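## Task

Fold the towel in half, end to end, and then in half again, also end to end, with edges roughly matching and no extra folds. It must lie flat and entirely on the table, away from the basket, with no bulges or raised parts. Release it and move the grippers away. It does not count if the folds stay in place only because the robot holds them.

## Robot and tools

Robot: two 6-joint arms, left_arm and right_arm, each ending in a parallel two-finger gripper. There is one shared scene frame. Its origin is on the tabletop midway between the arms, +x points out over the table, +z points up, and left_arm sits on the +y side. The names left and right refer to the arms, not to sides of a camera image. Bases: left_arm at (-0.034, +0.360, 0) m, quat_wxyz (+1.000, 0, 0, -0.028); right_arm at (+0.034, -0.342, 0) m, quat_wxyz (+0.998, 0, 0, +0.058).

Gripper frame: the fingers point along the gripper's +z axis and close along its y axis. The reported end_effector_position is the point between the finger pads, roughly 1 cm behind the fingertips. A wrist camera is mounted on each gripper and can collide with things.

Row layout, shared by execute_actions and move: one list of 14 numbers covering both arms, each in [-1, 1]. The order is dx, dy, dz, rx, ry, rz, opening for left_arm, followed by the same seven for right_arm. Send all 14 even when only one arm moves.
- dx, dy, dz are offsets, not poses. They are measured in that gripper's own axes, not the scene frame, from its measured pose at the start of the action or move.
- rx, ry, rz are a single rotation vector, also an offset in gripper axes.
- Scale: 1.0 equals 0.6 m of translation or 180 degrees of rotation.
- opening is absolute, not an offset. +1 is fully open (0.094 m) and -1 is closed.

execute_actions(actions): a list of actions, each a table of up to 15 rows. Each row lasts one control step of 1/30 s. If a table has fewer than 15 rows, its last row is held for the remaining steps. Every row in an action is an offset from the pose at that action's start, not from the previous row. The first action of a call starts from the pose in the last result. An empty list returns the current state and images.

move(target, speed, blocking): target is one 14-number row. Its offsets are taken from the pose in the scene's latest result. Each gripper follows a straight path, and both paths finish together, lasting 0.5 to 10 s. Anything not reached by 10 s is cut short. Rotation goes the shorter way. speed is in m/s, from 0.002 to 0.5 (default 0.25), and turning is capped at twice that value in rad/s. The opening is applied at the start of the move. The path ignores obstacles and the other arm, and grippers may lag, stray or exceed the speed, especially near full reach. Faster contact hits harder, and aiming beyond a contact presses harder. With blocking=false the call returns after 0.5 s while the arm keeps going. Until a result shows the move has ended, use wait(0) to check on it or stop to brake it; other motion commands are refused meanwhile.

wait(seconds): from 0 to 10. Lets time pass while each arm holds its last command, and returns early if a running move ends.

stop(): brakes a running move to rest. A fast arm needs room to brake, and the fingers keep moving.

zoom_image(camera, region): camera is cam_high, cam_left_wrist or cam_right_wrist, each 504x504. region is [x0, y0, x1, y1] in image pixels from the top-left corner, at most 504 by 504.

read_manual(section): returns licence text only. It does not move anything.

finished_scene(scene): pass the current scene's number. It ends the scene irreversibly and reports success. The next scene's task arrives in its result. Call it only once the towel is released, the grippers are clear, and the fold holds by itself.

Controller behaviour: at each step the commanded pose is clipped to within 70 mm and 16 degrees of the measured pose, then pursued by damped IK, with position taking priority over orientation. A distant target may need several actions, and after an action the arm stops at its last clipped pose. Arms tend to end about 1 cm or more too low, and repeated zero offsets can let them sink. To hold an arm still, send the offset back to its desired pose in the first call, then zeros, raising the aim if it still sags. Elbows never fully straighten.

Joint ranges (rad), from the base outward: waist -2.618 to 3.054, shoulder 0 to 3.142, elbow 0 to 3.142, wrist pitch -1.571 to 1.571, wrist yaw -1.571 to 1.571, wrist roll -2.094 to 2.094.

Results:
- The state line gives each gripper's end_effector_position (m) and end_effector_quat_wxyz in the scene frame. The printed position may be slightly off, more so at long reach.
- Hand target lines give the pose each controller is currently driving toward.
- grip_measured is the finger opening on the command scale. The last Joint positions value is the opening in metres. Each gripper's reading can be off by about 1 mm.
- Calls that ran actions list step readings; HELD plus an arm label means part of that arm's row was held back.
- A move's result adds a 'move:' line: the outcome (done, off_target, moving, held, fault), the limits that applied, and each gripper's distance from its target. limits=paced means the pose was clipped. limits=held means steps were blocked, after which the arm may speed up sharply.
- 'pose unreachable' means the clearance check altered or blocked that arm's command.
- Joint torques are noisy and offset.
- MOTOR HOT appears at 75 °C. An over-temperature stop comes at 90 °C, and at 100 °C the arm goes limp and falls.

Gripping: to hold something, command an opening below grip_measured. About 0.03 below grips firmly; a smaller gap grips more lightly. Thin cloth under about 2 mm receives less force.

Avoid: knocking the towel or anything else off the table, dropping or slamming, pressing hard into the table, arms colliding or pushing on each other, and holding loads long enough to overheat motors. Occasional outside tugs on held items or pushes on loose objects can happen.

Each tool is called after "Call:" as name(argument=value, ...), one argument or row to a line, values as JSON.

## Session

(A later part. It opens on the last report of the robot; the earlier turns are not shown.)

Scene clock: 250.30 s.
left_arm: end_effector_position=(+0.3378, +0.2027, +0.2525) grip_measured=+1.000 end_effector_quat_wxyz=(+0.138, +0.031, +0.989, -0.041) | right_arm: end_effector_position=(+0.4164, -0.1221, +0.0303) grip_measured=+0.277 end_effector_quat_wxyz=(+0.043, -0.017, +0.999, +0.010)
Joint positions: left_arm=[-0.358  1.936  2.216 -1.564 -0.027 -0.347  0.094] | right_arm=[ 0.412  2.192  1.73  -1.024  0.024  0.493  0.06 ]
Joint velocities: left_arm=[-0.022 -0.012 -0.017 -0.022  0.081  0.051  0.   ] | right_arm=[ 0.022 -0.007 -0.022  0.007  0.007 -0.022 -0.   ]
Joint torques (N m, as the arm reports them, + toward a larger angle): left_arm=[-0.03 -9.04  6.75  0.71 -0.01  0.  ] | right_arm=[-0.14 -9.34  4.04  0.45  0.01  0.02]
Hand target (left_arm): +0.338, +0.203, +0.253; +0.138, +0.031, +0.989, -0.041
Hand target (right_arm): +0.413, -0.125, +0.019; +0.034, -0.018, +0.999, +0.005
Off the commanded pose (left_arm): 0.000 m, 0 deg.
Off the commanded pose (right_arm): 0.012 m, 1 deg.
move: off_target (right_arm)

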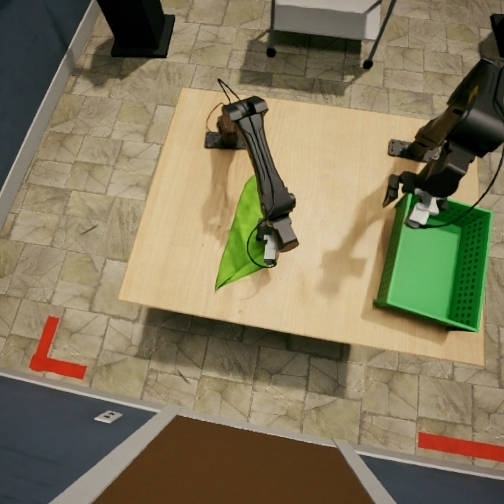

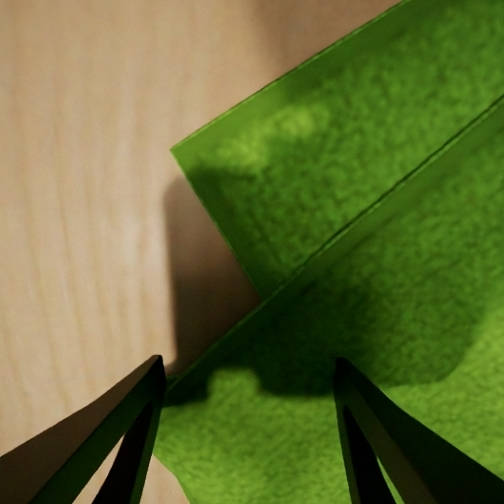

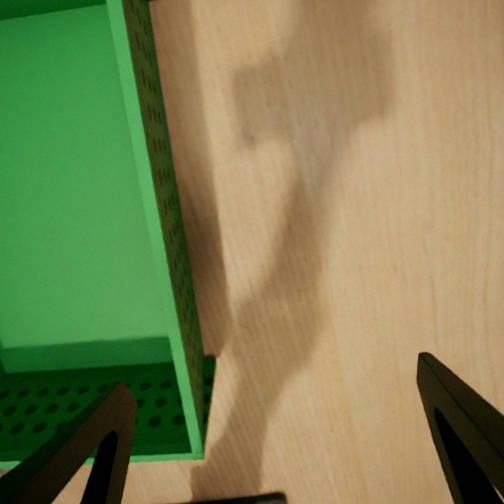

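Call:
execute_actions(
  actions=[
    [[0,0,0,0,0,0,1,0,-0.0035,0.02,0,0,0,0.19],[0,0,0,0,0,0,1,0,-0.007,0.02,0,0,0,0.1],[0,0,0,0,0,0,1,0,-0.0105,0.02,0,0,0,0.01],[0,0,0,0,0,0,1,0,-0.014,0.02,0,0,0,-0.08],[0,0,0,0,0,0,1,0,-0.0175,0.02,0,0,0,-0.17],[0,0,0,0,0,0,1,0,-0.021,0.02,0,0,0,-0.26],[0,0,0,0,0,0,1,0,-0.0245,0.02,0,0,0,-0.35],[0,0,0,0,0,0,1,0,-0.028,0.02,0,0,0,-0.44],[0,0,0,0,0,0,1,0,-0.0315,0.02,0,0,0,-0.53],[0,0,0,0,0,0,1,0,-0.035,0.02,0,0,0,-0.62],[0,0,0,0,0,0,1,0,-0.0385,0.02,0,0,0,-0.71],[0,0,0,0,0,0,1,0,-0.042,0.02,0,0,0,-0.8],[0,0,0,0,0,0,1,0,-0.0455,0.02,0,0,0,-0.89],[0,0,0,0,0,0,1,0,-0.049,0.02,0,0,0,-1],[0,0,0,0,0,0,1,0,-0.05,0.02,0,0,0,-1]],
    [[0,0,0,0,0,0,1,0,0,0,0,0,0,-1]],
  ],
)

Call:
move(
  target=[0,0,0,0,0,0,1, 0,0,-0.08,0,0,0,-1],
  speed=0.06,
)

Scene clock: 260.83 s.
left_arm: end_effector_position=(+0.3378, +0.2027, +0.2525) grip_measured=+1.000 end_effector_quat_wxyz=(+0.138, +0.031, +0.989, -0.041) | right_arm: end_effector_position=(+0.4201, -0.1428, +0.0218) grip_measured=-0.978 end_effector_quat_wxyz=(+0.044, -0.016, +0.999, +0.011)
Joint positions: left_arm=[-0.358  1.936  2.216 -1.564 -0.027 -0.347  0.094] | right_arm=[ 0.365  2.17   1.66  -0.971  0.02   0.449  0.001]
Joint velocities: left_arm=[-0.002 -0.002  0.002 -0.037 -0.066  0.051  0.   ] | right_arm=[ 0.012  0.007  0.002 -0.037 -0.022 -0.037  0.   ]
Joint torques (N m, as the arm reports them, + toward a larger angle): left_arm=[-0.01 -8.98  6.71  0.71  0.02 -0.03] | right_arm=[  0.03 -10.06   5.35   0.34   0.02   0.04]
Hand target (left_arm): +0.338, +0.203, +0.253; +0.138, +0.031, +0.989, -0.041
Hand target (right_arm): +0.420, -0.142, +0.022; +0.044, -0.016, +0.999, +0.011
Off the commanded pose (left_arm): 0.000 m, 0 deg.
Off the commanded pose (right_arm): 0.000 m, 0 deg.
Step readings (end_effector_position; steps 1 to 15: 1st action; 16 to 30: 2nd action):
0: left_arm (+0.3378, +0.2027, +0.2525) | right_arm (+0.4168, -0.1219, +0.0304)
1: left_arm (+0.3378, +0.2027, +0.2525) | right_arm (+0.4173, -0.1216, +0.0304)
2: left_arm (+0.3378, +0.2027, +0.2525) | right_arm (+0.4181, -0.1211, +0.0300)
4: left_arm (+0.3378, +0.2027, +0.2525) | right_arm (+0.4187, -0.1210, +0.0279)
8: left_arm (+0.3378, +0.2027, +0.2525) | right_arm (+0.4170, -0.1270, +0.0215)
15: left_arm (+0.3378, +0.2027, +0.2525) | right_arm (+0.4199, -0.1424, +0.0217)
16: left_arm (+0.3378, +0.2027, +0.2525) | right_arm (+0.4202, -0.1431, +0.0218)
17: left_arm (+0.3378, +0.2027, +0.2525) | right_arm (+0.4202, -0.1430, +0.0218)
19: left_arm (+0.3378, +0.2027, +0.2525) | right_arm (+0.4201, -0.1428, +0.0218)
23: left_arm (+0.3378, +0.2027, +0.2525) | right_arm (+0.4201, -0.1428, +0.0218)
30: end_effector_position above

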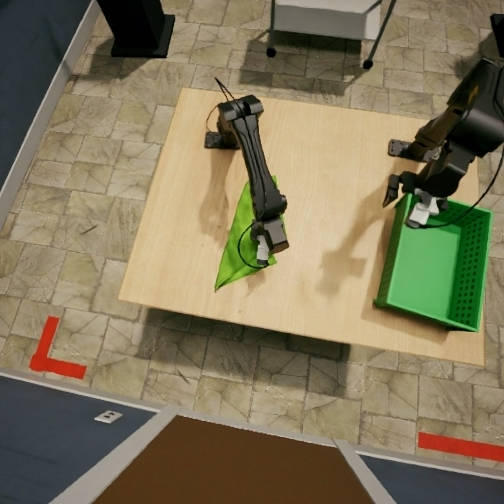

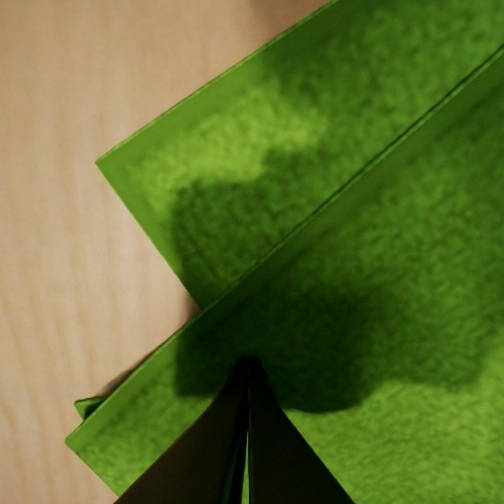

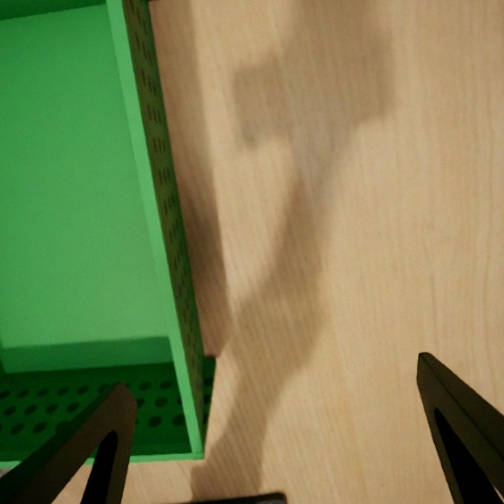

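Scene clock: 262.13 s.
left_arm: end_effector_position=(+0.3378, +0.2027, +0.2525) grip_measured=+1.000 end_effector_quat_wxyz=(+0.138, +0.031, +0.989, -0.041) | right_arm: end_effector_position=(+0.4113, -0.1474, +0.0536) grip_measured=-0.978 end_effector_quat_wxyz=(+0.028, -0.016, +0.999, +0.003)
Joint positions: left_arm=[-0.358  1.936  2.216 -1.564 -0.027 -0.347  0.094] | right_arm=[ 0.365  2.138  1.741 -1.12   0.019  0.449  0.001]
Joint velocities: left_arm=[-0.022 -0.002  0.007 -0.007  0.051 -0.051  0.   ] | right_arm=[-0.002 -0.007  0.012 -0.051  0.007  0.007  0.   ]
Joint torques (N m, as the arm reports them, + toward a larger angle): left_arm=[ 0.01 -9.    6.72  0.74  0.01 -0.02] | right_arm=[  0.18 -11.36   7.37   0.15   0.02   0.05]
Hand target (left_arm): +0.338, +0.203, +0.253; +0.138, +0.031, +0.989, -0.041
Hand target (right_arm): +0.416, -0.144, +0.069; +0.044, -0.016, +0.999, +0.011
Off the commanded pose (left_arm): 0.000 m, 0 deg.
Off the commanded pose (right_arm): 0.017 m, 2 deg.
move: off_target (right_arm)

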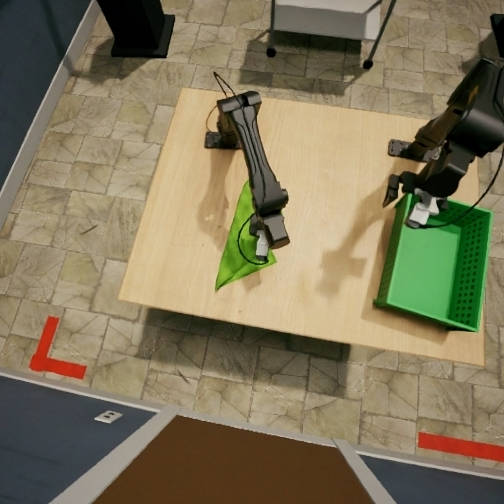

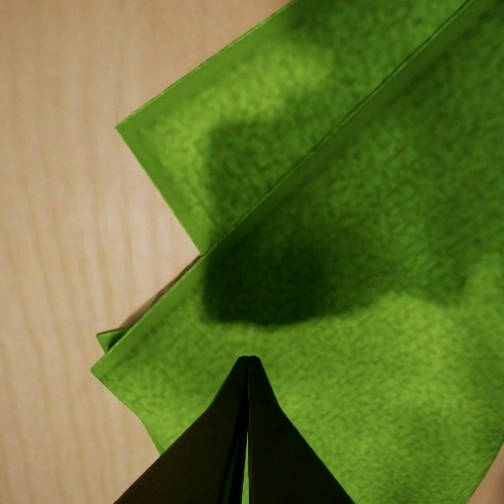

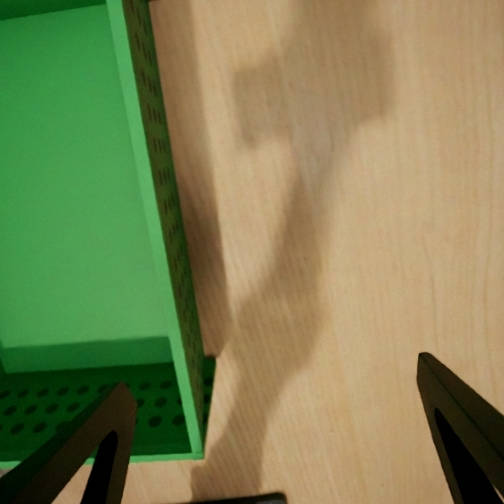

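Call:
move(
  target=[0,0,0,0,0,0,1, -0.008,0.05,0,0,0,0,0.28],
  speed=0.1,
)

Call:
move(
  target=[0,0,0,0,0,0,1, 0,0,0.08,0,0,0,0.28],
  speed=0.05,
)

Scene clock: 275.77 s.
left_arm: end_effector_position=(+0.3378, +0.2027, +0.2525) grip_measured=+1.000 end_effector_quat_wxyz=(+0.138, +0.031, +0.989, -0.041) | right_arm: end_effector_position=(+0.4128, -0.1208, +0.0542) grip_measured=+0.277 end_effector_quat_wxyz=(+0.029, -0.016, +0.999, +0.005)
Joint positions: left_arm=[-0.358  1.936  2.216 -1.564 -0.027 -0.347  0.094] | right_arm=[ 0.417  2.194  1.831 -1.152  0.019  0.5    0.06 ]
Joint velocities: left_arm=[ 0.002 -0.002  0.007 -0.007 -0.066 -0.007  0.   ] | right_arm=[-0.037 -0.007  0.002 -0.066 -0.022 -0.051  0.001]
Joint torques (N m, as the arm reports them, + toward a larger angle): left_arm=[-0.04 -8.98  6.8   0.75  0.   -0.01] | right_arm=[ 0.38 -9.07  7.41  0.16  0.07  0.09]
Hand target (left_arm): +0.338, +0.203, +0.253; +0.138, +0.031, +0.989, -0.041
Hand target (right_arm): +0.415, -0.117, +0.054; +0.028, -0.016, +0.999, +0.004
Off the commanded pose (left_arm): 0.000 m, 0 deg.
Off the commanded pose (right_arm): 0.004 m, 0 deg.
move: done

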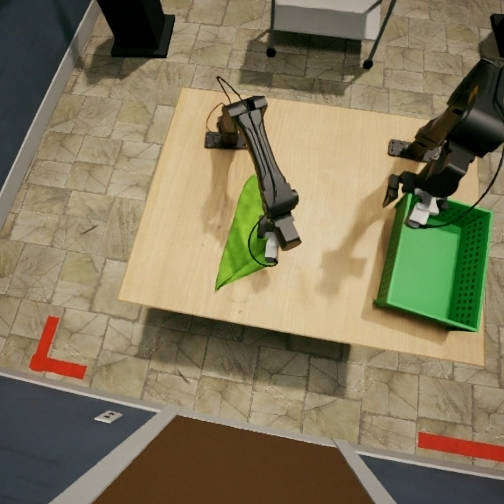

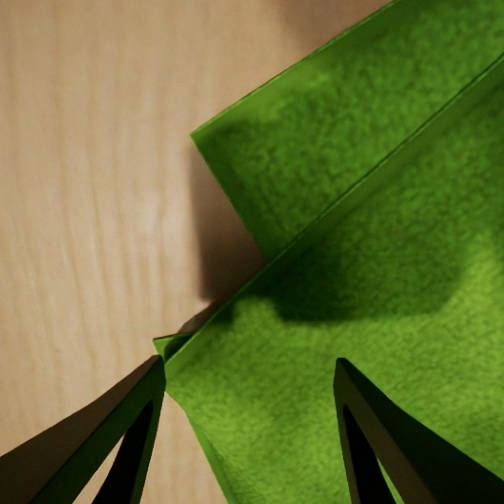

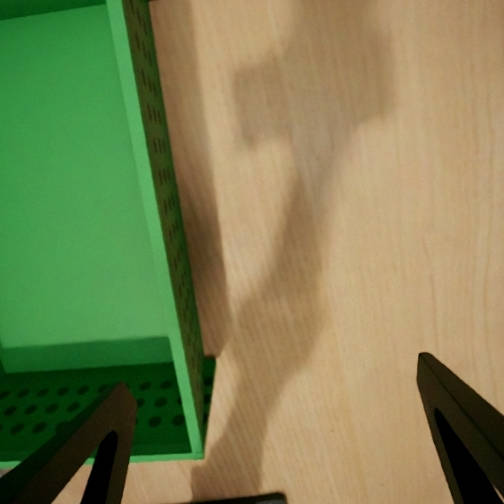

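Scene clock: 276.97 s.
left_arm: end_effector_position=(+0.3378, +0.2027, +0.2525) grip_measured=+1.000 end_effector_quat_wxyz=(+0.138, +0.031, +0.989, -0.041) | right_arm: end_effector_position=(+0.4178, -0.1178, +0.0224) grip_measured=+0.277 end_effector_quat_wxyz=(+0.039, -0.016, +0.999, +0.011)
Joint positions: left_arm=[-0.358  1.936  2.216 -1.564 -0.027 -0.347  0.094] | right_arm=[ 0.417  2.219  1.742 -1.015  0.019  0.5    0.06 ]
Joint velocities: left_arm=[ 0.022  0.007  0.002 -0.037 -0.007 -0.007  0.   ] | right_arm=[-0.022 -0.002  0.017  0.022 -0.037  0.037  0.   ]
Joint torques (N m, as the arm reports them, + toward a larger angle): left_arm=[ 0.01 -9.09  6.73  0.74  0.01  0.  ] | right_arm=[-0.14 -8.83  3.53  0.54  0.02  0.02]
Hand target (left_arm): +0.338, +0.203, +0.253; +0.138, +0.031, +0.989, -0.041
Hand target (right_arm): +0.415, -0.121, +0.007; +0.029, -0.016, +0.999, +0.005
Off the commanded pose (left_arm): 0.000 m, 0 deg.
Off the commanded pose (right_arm): 0.016 m, 1 deg.
move: off_target (right_arm)

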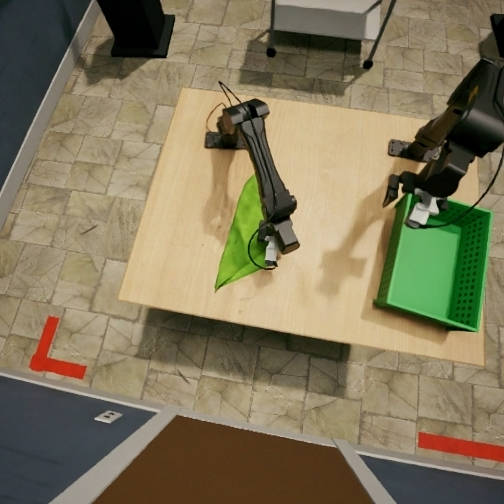

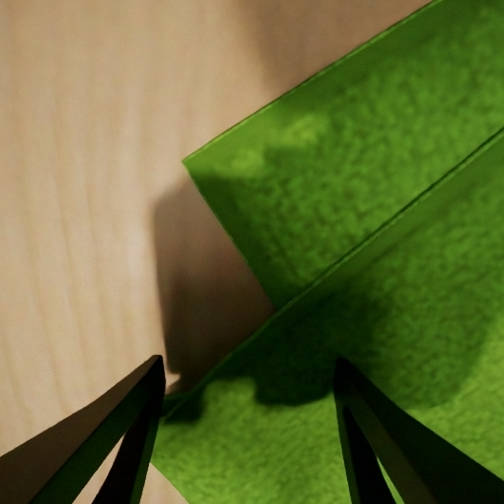

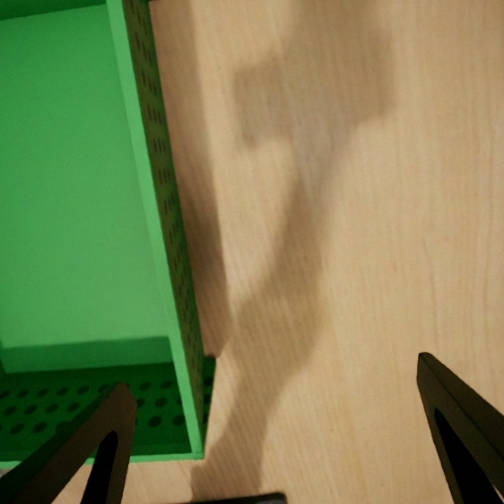

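Call:
execute_actions(
  actions=[
    [[0,0,0,0,0,0,1,0,-0.0035,0.03,0,0,0,0.19],[0,0,0,0,0,0,1,0,-0.007,0.03,0,0,0,0.1],[0,0,0,0,0,0,1,0,-0.0105,0.03,0,0,0,0.01],[0,0,0,0,0,0,1,0,-0.014,0.03,0,0,0,-0.08],[0,0,0,0,0,0,1,0,-0.0175,0.03,0,0,0,-0.17],[0,0,0,0,0,0,1,0,-0.021,0.03,0,0,0,-0.26],[0,0,0,0,0,0,1,0,-0.0245,0.03,0,0,0,-0.35],[0,0,0,0,0,0,1,0,-0.028,0.03,0,0,0,-0.44],[0,0,0,0,0,0,1,0,-0.0315,0.03,0,0,0,-0.53],[0,0,0,0,0,0,1,0,-0.035,0.03,0,0,0,-0.62],[0,0,0,0,0,0,1,0,-0.0385,0.03,0,0,0,-0.71],[0,0,0,0,0,0,1,0,-0.042,0.03,0,0,0,-0.8],[0,0,0,0,0,0,1,0,-0.0455,0.03,0,0,0,-0.89],[0,0,0,0,0,0,1,0,-0.049,0.03,0,0,0,-1],[0,0,0,0,0,0,1,0,-0.05,0.03,0,0,0,-1]],
    [[0,0,0,0,0,0,1,0,0,0,0,0,0,-1]],
  ],
)

Call:
move(
  target=[0,0,0,0,0,0,1, 0,-0.05,-0.1,0,0,0,-1],
  speed=0.06,
)

Scene clock: 287.03 s.
left_arm: end_effector_position=(+0.3378, +0.2027, +0.2525) grip_measured=+1.000 end_effector_quat_wxyz=(+0.138, +0.031, +0.989, -0.041) | right_arm: end_effector_position=(+0.4246, -0.1435, +0.0195) grip_measured=-0.978 end_effector_quat_wxyz=(+0.050, -0.011, +0.999, +0.005)
Joint positions: left_arm=[-0.358  1.936  2.216 -1.564 -0.027 -0.347  0.094] | right_arm=[ 0.365  2.183  1.67  -0.965  0.036  0.457  0.001]
Joint velocities: left_arm=[-0.027 -0.002  0.012  0.037  0.037  0.051  0.   ] | right_arm=[0.027 0.002 0.007 0.007 0.007 0.022 0.   ]
Joint torques (N m, as the arm reports them, + toward a larger angle): left_arm=[-0.08 -9.09  6.69  0.75  0.01 -0.02] | right_arm=[  0.12 -10.13   5.49   0.37   0.03   0.05]
Hand target (left_arm): +0.338, +0.203, +0.253; +0.138, +0.031, +0.989, -0.041
Hand target (right_arm): +0.424, -0.143, +0.019; +0.049, -0.012, +0.999, +0.004
Off the commanded pose (left_arm): 0.000 m, 0 deg.
Off the commanded pose (right_arm): 0.001 m, 0 deg.
Step readings (end_effector_position; steps 1 to 15: 1st action; 16 to 30: 2nd action):
0: left_arm (+0.3378, +0.2027, +0.2525) | right_arm (+0.4178, -0.1178, +0.0224)
1: left_arm (+0.3378, +0.2027, +0.2525) | right_arm (+0.4182, -0.1177, +0.0221)
2: left_arm (+0.3378, +0.2027, +0.2525) | right_arm (+0.4187, -0.1178, +0.0214)
4: left_arm (+0.3378, +0.2027, +0.2525) | right_arm (+0.4193, -0.1211, +0.0196)
8: left_arm (+0.3378, +0.2027, +0.2525) | right_arm (+0.4207, -0.1302, +0.0197)
15: left_arm (+0.3378, +0.2027, +0.2525) | right_arm (+0.4240, -0.1431, +0.0194)
16: left_arm (+0.3378, +0.2027, +0.2525) | right_arm (+0.4246, -0.1435, +0.0195)
17: left_arm (+0.3378, +0.2027, +0.2525) | right_arm (+0.4246, -0.1435, +0.0195)
19: left_arm (+0.3378, +0.2027, +0.2525) | right_arm (+0.4246, -0.1435, +0.0195)
23: left_arm (+0.3378, +0.2027, +0.2525) | right_arm (+0.4246, -0.1435, +0.0195)
30: end_effector_position above

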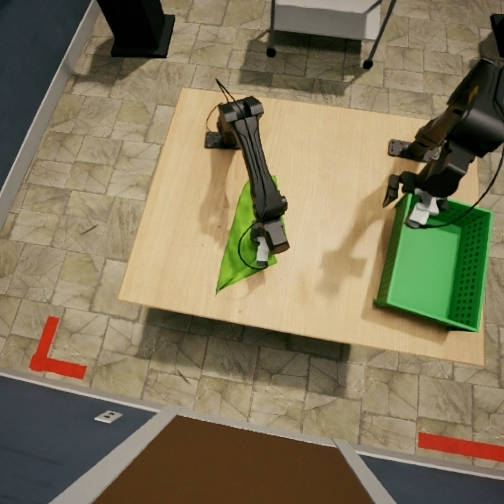

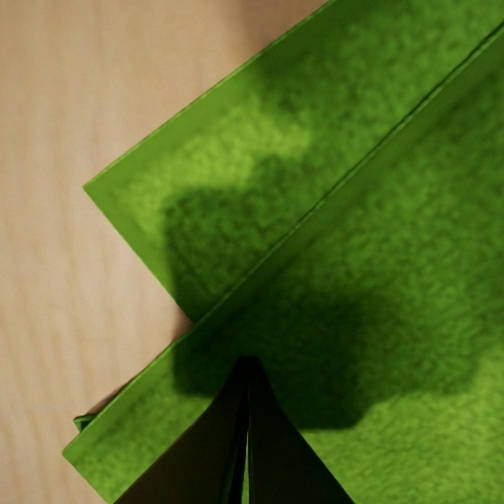

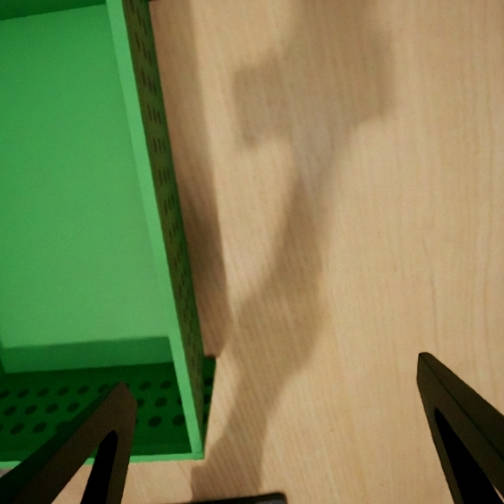

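Scene clock: 288.63 s.
left_arm: end_effector_position=(+0.3378, +0.2027, +0.2525) grip_measured=+1.000 end_effector_quat_wxyz=(+0.138, +0.031, +0.989, -0.041) | right_arm: end_effector_position=(+0.4132, -0.1732, +0.0634) grip_measured=-0.978 end_effector_quat_wxyz=(+0.034, -0.014, +0.999, -0.004)
Joint positions: left_arm=[-0.358  1.936  2.216 -1.564 -0.027 -0.347  0.094] | right_arm=[ 0.315  2.088  1.701 -1.124  0.036  0.401  0.001]
Joint velocities: left_arm=[-0.007  0.017 -0.012 -0.022 -0.007  0.022  0.   ] | right_arm=[-0.017 -0.012  0.007 -0.081 -0.051  0.007  0.   ]
Joint torques (N m, as the arm reports them, + toward a larger angle): left_arm=[-0.05 -8.98  6.74  0.74  0.   -0.02] | right_arm=[ -0.58 -11.01   7.4    0.17  -0.01  -0.01]
Hand target (left_arm): +0.338, +0.203, +0.253; +0.138, +0.031, +0.989, -0.041
Hand target (right_arm): +0.420, -0.174, +0.079; +0.050, -0.012, +0.999, +0.005
Off the commanded pose (left_arm): 0.000 m, 0 deg.
Off the commanded pose (right_arm): 0.017 m, 2 deg.
move: off_target (right_arm)

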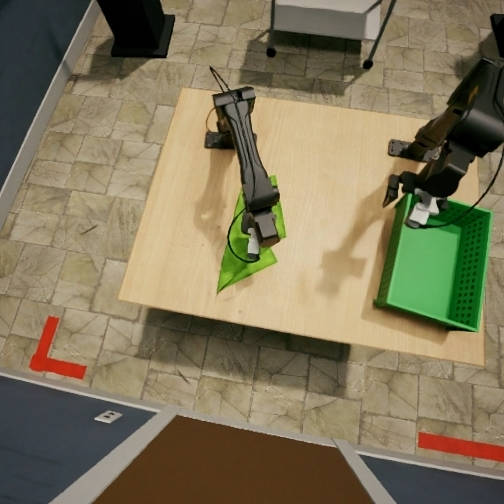

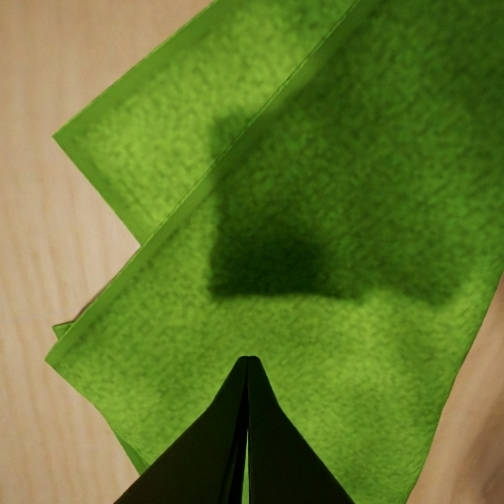

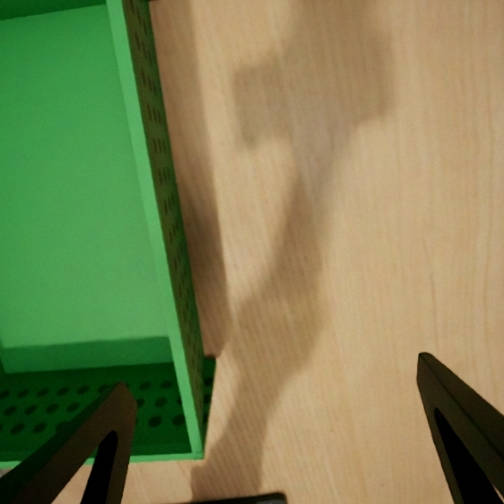

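Call:
move(
  target=[0,0,0,0,0,0,1, -0.107,0.05,0,0,0,0,0.28],
  speed=0.1,
)

Scene clock: 327.83 s.
left_arm: end_effector_position=(+0.3378, +0.2027, +0.2525) grip_measured=+1.000 end_effector_quat_wxyz=(+0.138, +0.031, +0.989, -0.041) | right_arm: end_effector_position=(+0.4755, -0.1446, +0.0687) grip_measured=+0.277 end_effector_quat_wxyz=(+0.037, -0.014, +0.999, -0.003)
Joint positions: left_arm=[-0.358  1.936  2.216 -1.564 -0.027 -0.347  0.094] | right_arm=[ 0.315  2.407  2.25  -1.349  0.036  0.402  0.06 ]
Joint velocities: left_arm=[ 0.002  0.022  0.012 -0.051 -0.022 -0.066  0.   ] | right_arm=[ 0.007 -0.002 -0.017 -0.007  0.066 -0.007 -0.001]
Joint torques (N m, as the arm reports them, + toward a larger angle): left_arm=[ 0.03 -8.96  6.71  0.74  0.03  0.01] | right_arm=[  0.44 -10.21   7.58   0.21   0.04   0.1 ]
Hand target (left_arm): +0.338, +0.203, +0.253; +0.138, +0.031, +0.989, -0.041
Hand target (right_arm): +0.476, -0.141, +0.067; +0.035, -0.014, +0.999, -0.004
Off the commanded pose (left_arm): 0.000 m, 0 deg.
Off the commanded pose (right_arm): 0.004 m, 0 deg.
move: done

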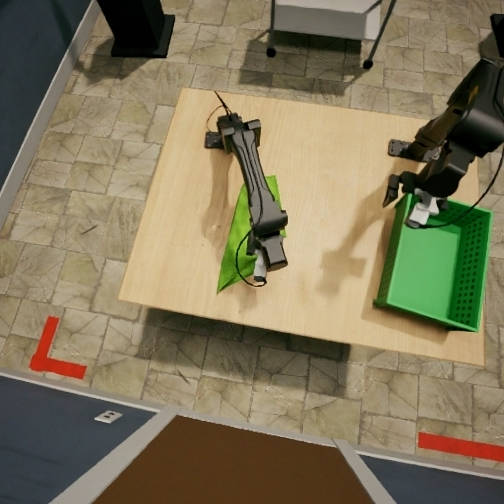

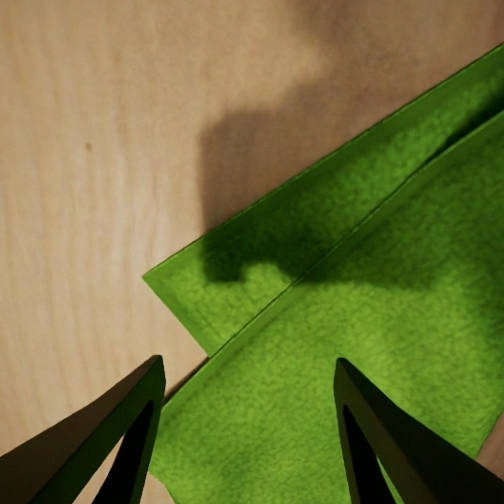

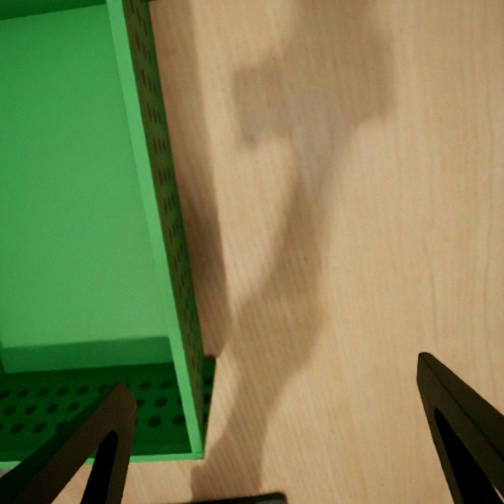

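Call:
move(
  target=[0,0,0,0,0,0,1, -0.05,0.01,0,0,0,0,0.28],
  speed=0.1,
)

Call:
move(
  target=[0,0,0,0,0,0,1, 0,0,0.1,0,0,0,0.28],
  speed=0.05,
)

Scene clock: 335.17 s.
left_arm: end_effector_position=(+0.3378, +0.2027, +0.2525) grip_measured=+1.000 end_effector_quat_wxyz=(+0.138, +0.031, +0.989, -0.041) | right_arm: end_effector_position=(+0.5016, -0.1326, +0.0718) grip_measured=+0.277 end_effector_quat_wxyz=(+0.043, -0.017, +0.999, -0.001)
Joint positions: left_arm=[-0.358  1.936  2.216 -1.564 -0.027 -0.347  0.094] | right_arm=[ 0.315  2.637  2.692 -1.546  0.036  0.395  0.06 ]
Joint velocities: left_arm=[-0.002  0.002 -0.007  0.051  0.095  0.037  0.   ] | right_arm=[ 0.007 -0.002 -0.002 -0.081 -0.007 -0.022 -0.001]
Joint torques (N m, as the arm reports them, + toward a larger angle): left_arm=[-0.07 -8.92  6.77  0.75  0.   -0.02] | right_arm=[ -0.71 -11.21   7.36   0.19   0.02  -0.04]
Hand target (left_arm): +0.338, +0.203, +0.253; +0.138, +0.031, +0.989, -0.041
Hand target (right_arm): +0.505, -0.138, +0.070; +0.042, -0.014, +0.999, -0.001
Off the commanded pose (left_arm): 0.000 m, 0 deg.
Off the commanded pose (right_arm): 0.006 m, 1 deg.
joint sent to its limit (right arm) — the command would take joint 4 (wrist pitch) past its lower limit, so that joint was sent only as far as its limit.
move: done

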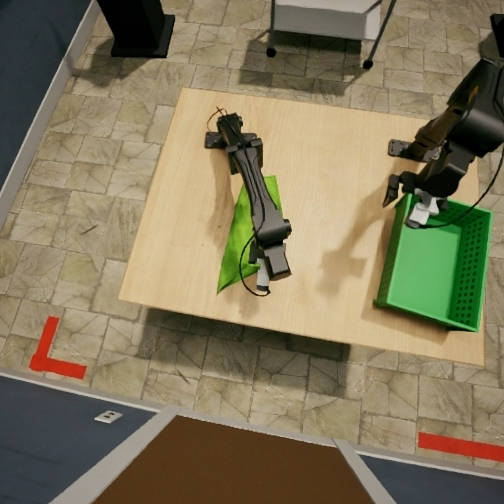

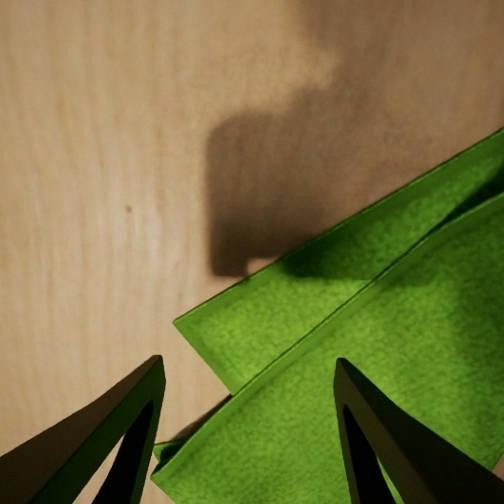

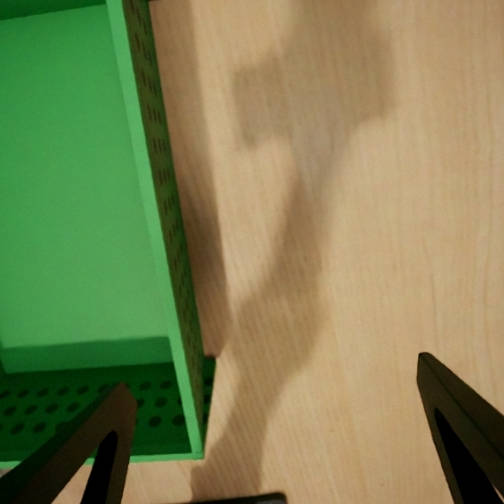

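Scene clock: 336.60 s.
left_arm: end_effector_position=(+0.3378, +0.2027, +0.2525) grip_measured=+1.000 end_effector_quat_wxyz=(+0.138, +0.031, +0.989, -0.041) | right_arm: end_effector_position=(+0.5033, -0.1318, +0.0193) grip_measured=+0.277 end_effector_quat_wxyz=(+0.039, -0.017, +0.999, -0.003)
Joint positions: left_arm=[-0.358  1.936  2.216 -1.564 -0.027 -0.347  0.094] | right_arm=[ 0.315  2.59   2.389 -1.301  0.036  0.395  0.06 ]
Joint velocities: left_arm=[-0.022  0.007 -0.017 -0.081 -0.066  0.007  0.   ] | right_arm=[-0.002 -0.022 -0.007  0.037 -0.022 -0.007 -0.   ]
Joint torques (N m, as the arm reports them, + toward a larger angle): left_arm=[-0.08 -9.06  6.76  0.75 -0.01 -0.01] | right_arm=[ -0.27 -12.61   3.11   0.62   0.01   0.  ]
Hand target (left_arm): +0.338, +0.203, +0.253; +0.138, +0.031, +0.989, -0.041
Hand target (right_arm): +0.506, -0.133, +0.012; +0.043, -0.017, +0.999, -0.001
Off the commanded pose (left_arm): 0.000 m, 0 deg.
Off the commanded pose (right_arm): 0.008 m, 1 deg.
move: done

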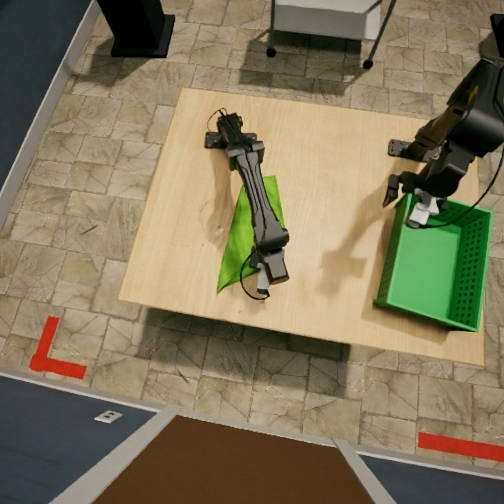

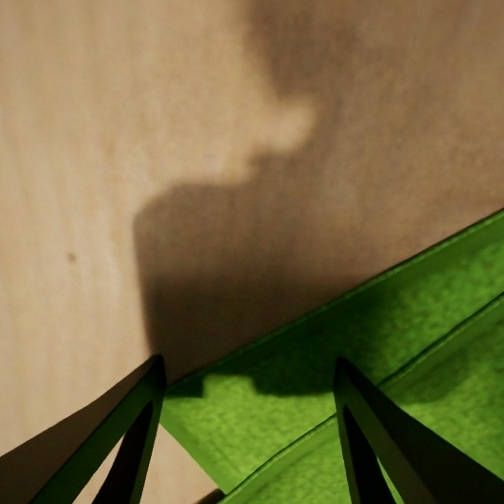

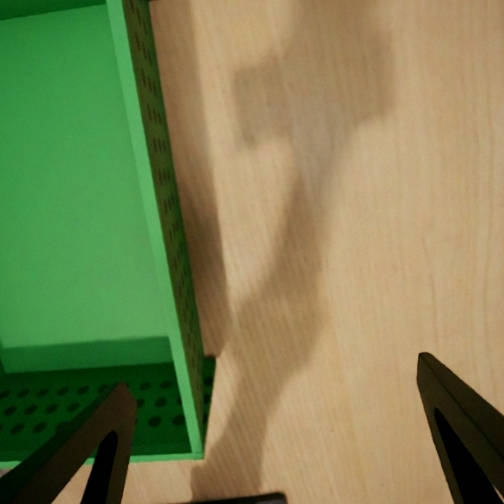

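Left finger just outside the corner. Close as in the first successful grasp.

Call:
move(
  target=[0,0,0,0,0,0,1, 0,0,0.02,0,0,0,-1],
  speed=0.05,
)

Call:
move(
  target=[0,0,0,0,0,0,1, 0.1,0,-0.5,0,0,0,-1],
  speed=0.15,
)

Scene clock: 354.57 s.
left_arm: end_effector_position=(+0.3378, +0.2027, +0.2525) grip_measured=+1.000 end_effector_quat_wxyz=(+0.138, +0.031, +0.989, -0.041) | right_arm: end_effector_position=(+0.5048, -0.1338, +0.0195) grip_measured=-0.960 end_effector_quat_wxyz=(+0.042, -0.017, +0.999, -0.008)
Joint positions: left_arm=[-0.358  1.936  2.216 -1.564 -0.027 -0.347  0.094] | right_arm=[ 0.314  2.589  2.389 -1.299  0.048  0.395  0.002]
Joint velocities: left_arm=[ 0.002 -0.002 -0.007 -0.081 -0.022  0.022  0.   ] | right_arm=[-0.017 -0.012 -0.002  0.037  0.022 -0.007  0.   ]
Joint torques (N m, as the arm reports them, + toward a larger angle): left_arm=[-0.03 -9.08  6.69  0.75 -0.02 -0.01] | right_arm=[ -0.07 -12.18   2.83   0.67  -0.05   0.04]
Hand target (left_arm): +0.338, +0.203, +0.253; +0.138, +0.031, +0.989, -0.041
Hand target (right_arm): +0.504, -0.132, +0.008; +0.038, -0.017, +0.999, -0.003
Off the commanded pose (left_arm): 0.000 m, 0 deg.
Off the commanded pose (right_arm): 0.012 m, 1 deg.
move: off_target (right_arm)

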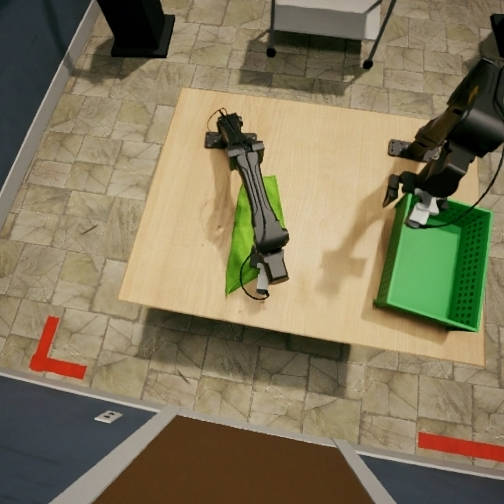

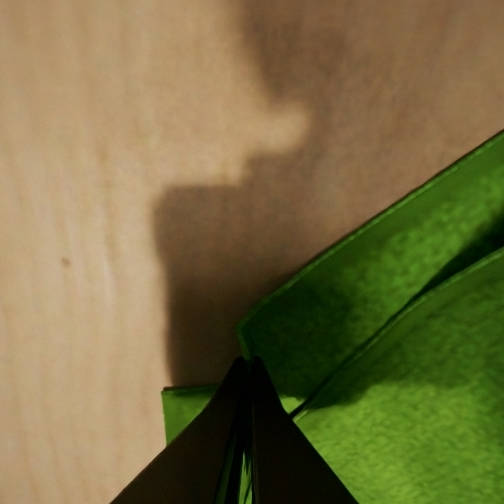

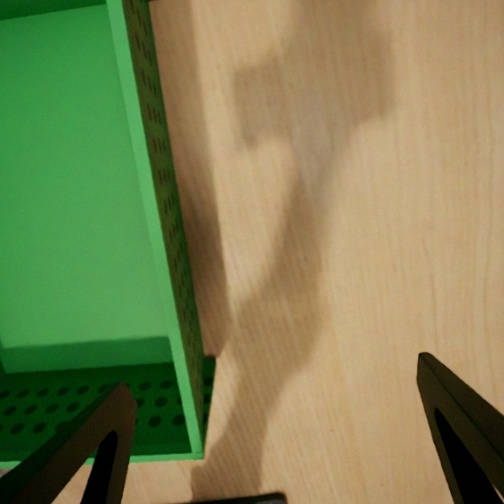

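Scene clock: 356.97 s.
left_arm: end_effector_position=(+0.3378, +0.2027, +0.2525) grip_measured=+1.000 end_effector_quat_wxyz=(+0.138, +0.031, +0.989, -0.041) | right_arm: end_effector_position=(+0.4270, -0.1320, +0.3010) grip_measured=-0.960 end_effector_quat_wxyz=(+0.226, -0.020, +0.969, +0.092)
Joint positions: left_arm=[-0.358  1.936  2.216 -1.564 -0.027 -0.347  0.094] | right_arm=[ 0.39   2.028  2.497 -1.548  0.048  0.454  0.002]
Joint velocities: left_arm=[-0.022 -0.027  0.002  0.037  0.022 -0.066  0.   ] | right_arm=[-0.002  0.017  0.007 -0.022 -0.037  0.022  0.   ]
Joint torques (N m, as the arm reports them, + toward a larger angle): left_arm=[-0.11 -8.96  6.7   0.75  0.04  0.01] | right_arm=[ 0.74 -9.54  6.42  0.88  0.11  0.06]
Hand target (left_arm): +0.338, +0.203, +0.253; +0.138, +0.031, +0.989, -0.041
Hand target (right_arm): +0.422, -0.131, +0.314; +0.240, -0.021, +0.966, +0.097
Off the commanded pose (left_arm): 0.000 m, 0 deg.
Off the commanded pose (right_arm): 0.014 m, 24 deg; orientation clipped at the last step of the last action.
joint sent to its limit (right arm) — the command would take joint 4 (wrist pitch) past its lower limit, so that joint was sent only as far as its limit.
move: off_target (right_arm); limits=paced

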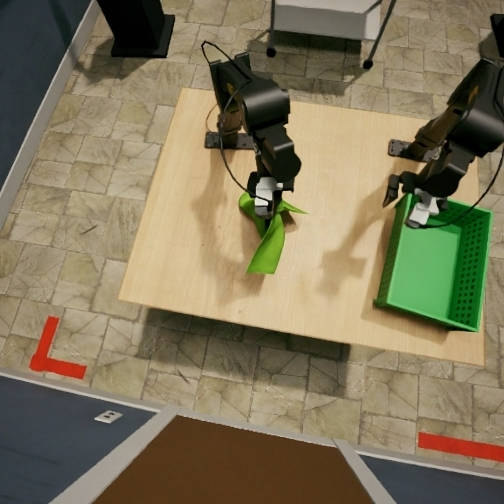

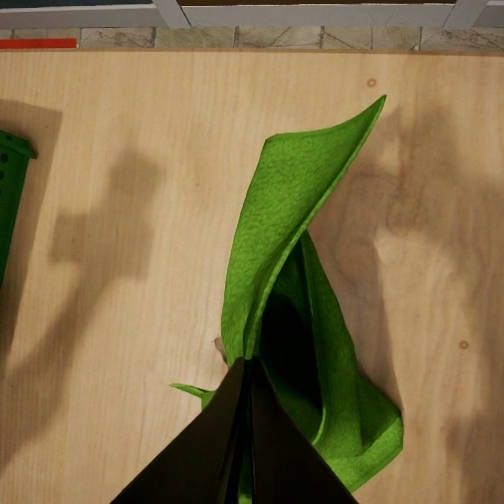

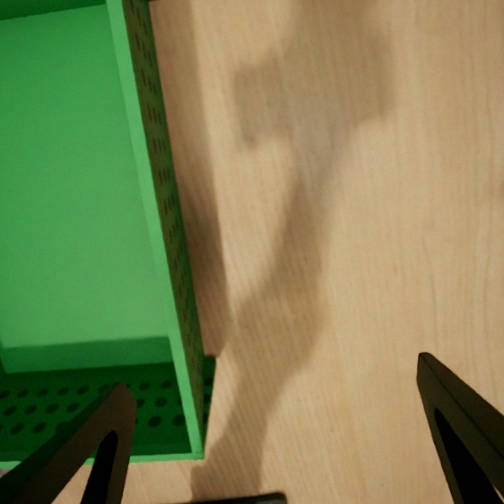

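Call:
move(
  target=[0,0,0,0,0,0,1, -0.15,0.1,-0.3,0,0,0,-1],
  speed=0.15,
)

Scene clock: 363.37 s.
left_arm: end_effector_position=(+0.3378, +0.2027, +0.2525) grip_measured=+1.000 end_effector_quat_wxyz=(+0.138, +0.031, +0.989, -0.041) | right_arm: end_effector_position=(+0.4318, -0.1059, +0.4924) grip_measured=-0.960 end_effector_quat_wxyz=(+0.496, -0.023, +0.832, +0.246)
Joint positions: left_arm=[-0.358  1.936  2.216 -1.564 -0.027 -0.347  0.094] | right_arm=[ 0.441  1.966  2.838 -1.27   0.064  0.46   0.002]
Joint velocities: left_arm=[ 0.022  0.022  0.002 -0.037 -0.081  0.022  0.   ] | right_arm=[ 0.007  0.007 -0.007 -0.007  0.051  0.081  0.001]
Joint torques (N m, as the arm reports them, + toward a larger angle): left_arm=[ 0.02 -9.    6.73  0.72  0.01 -0.01] | right_arm=[ 0.83 -7.91  5.31  1.76  0.14  0.04]
Hand target (left_arm): +0.338, +0.203, +0.253; +0.138, +0.031, +0.989, -0.041
Hand target (right_arm): +0.424, -0.107, +0.510; +0.516, -0.023, +0.818, +0.255
Off the commanded pose (left_arm): 0.000 m, 0 deg.
Off the commanded pose (right_arm): 0.019 m, 39 deg; orientation clipped at the last step of the last action.
elbow stopped short (right arm): the move would have taken joint 3 (elbow) straighter than the controller allows; a more bent joint 3 avoids this.
move: off_target (right_arm); limits=paced

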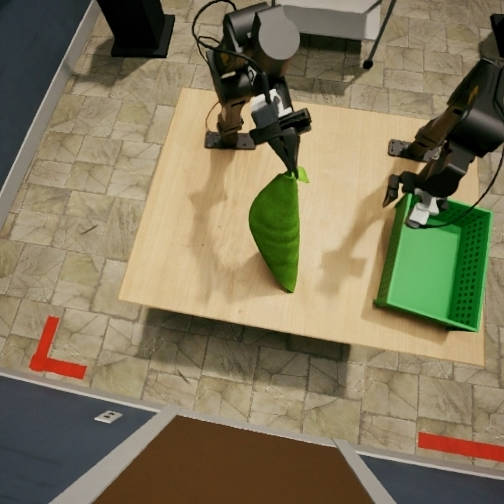

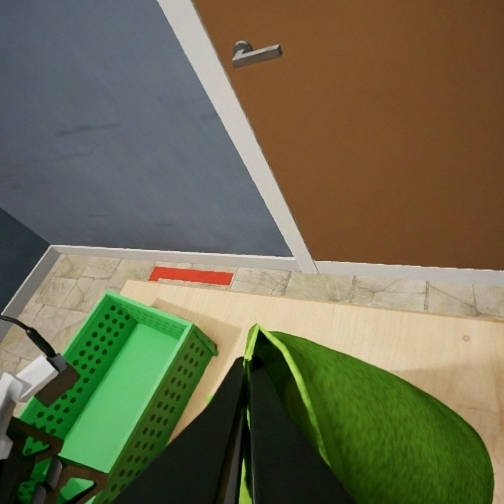

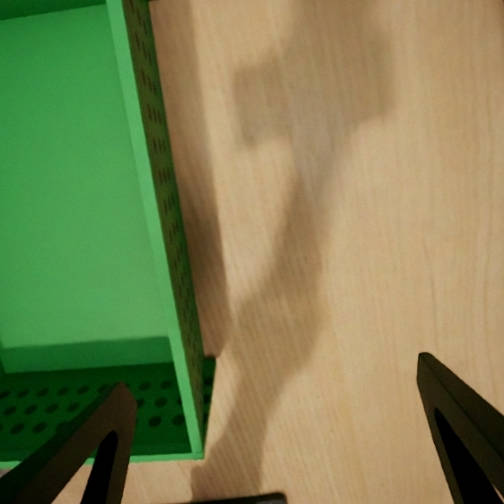

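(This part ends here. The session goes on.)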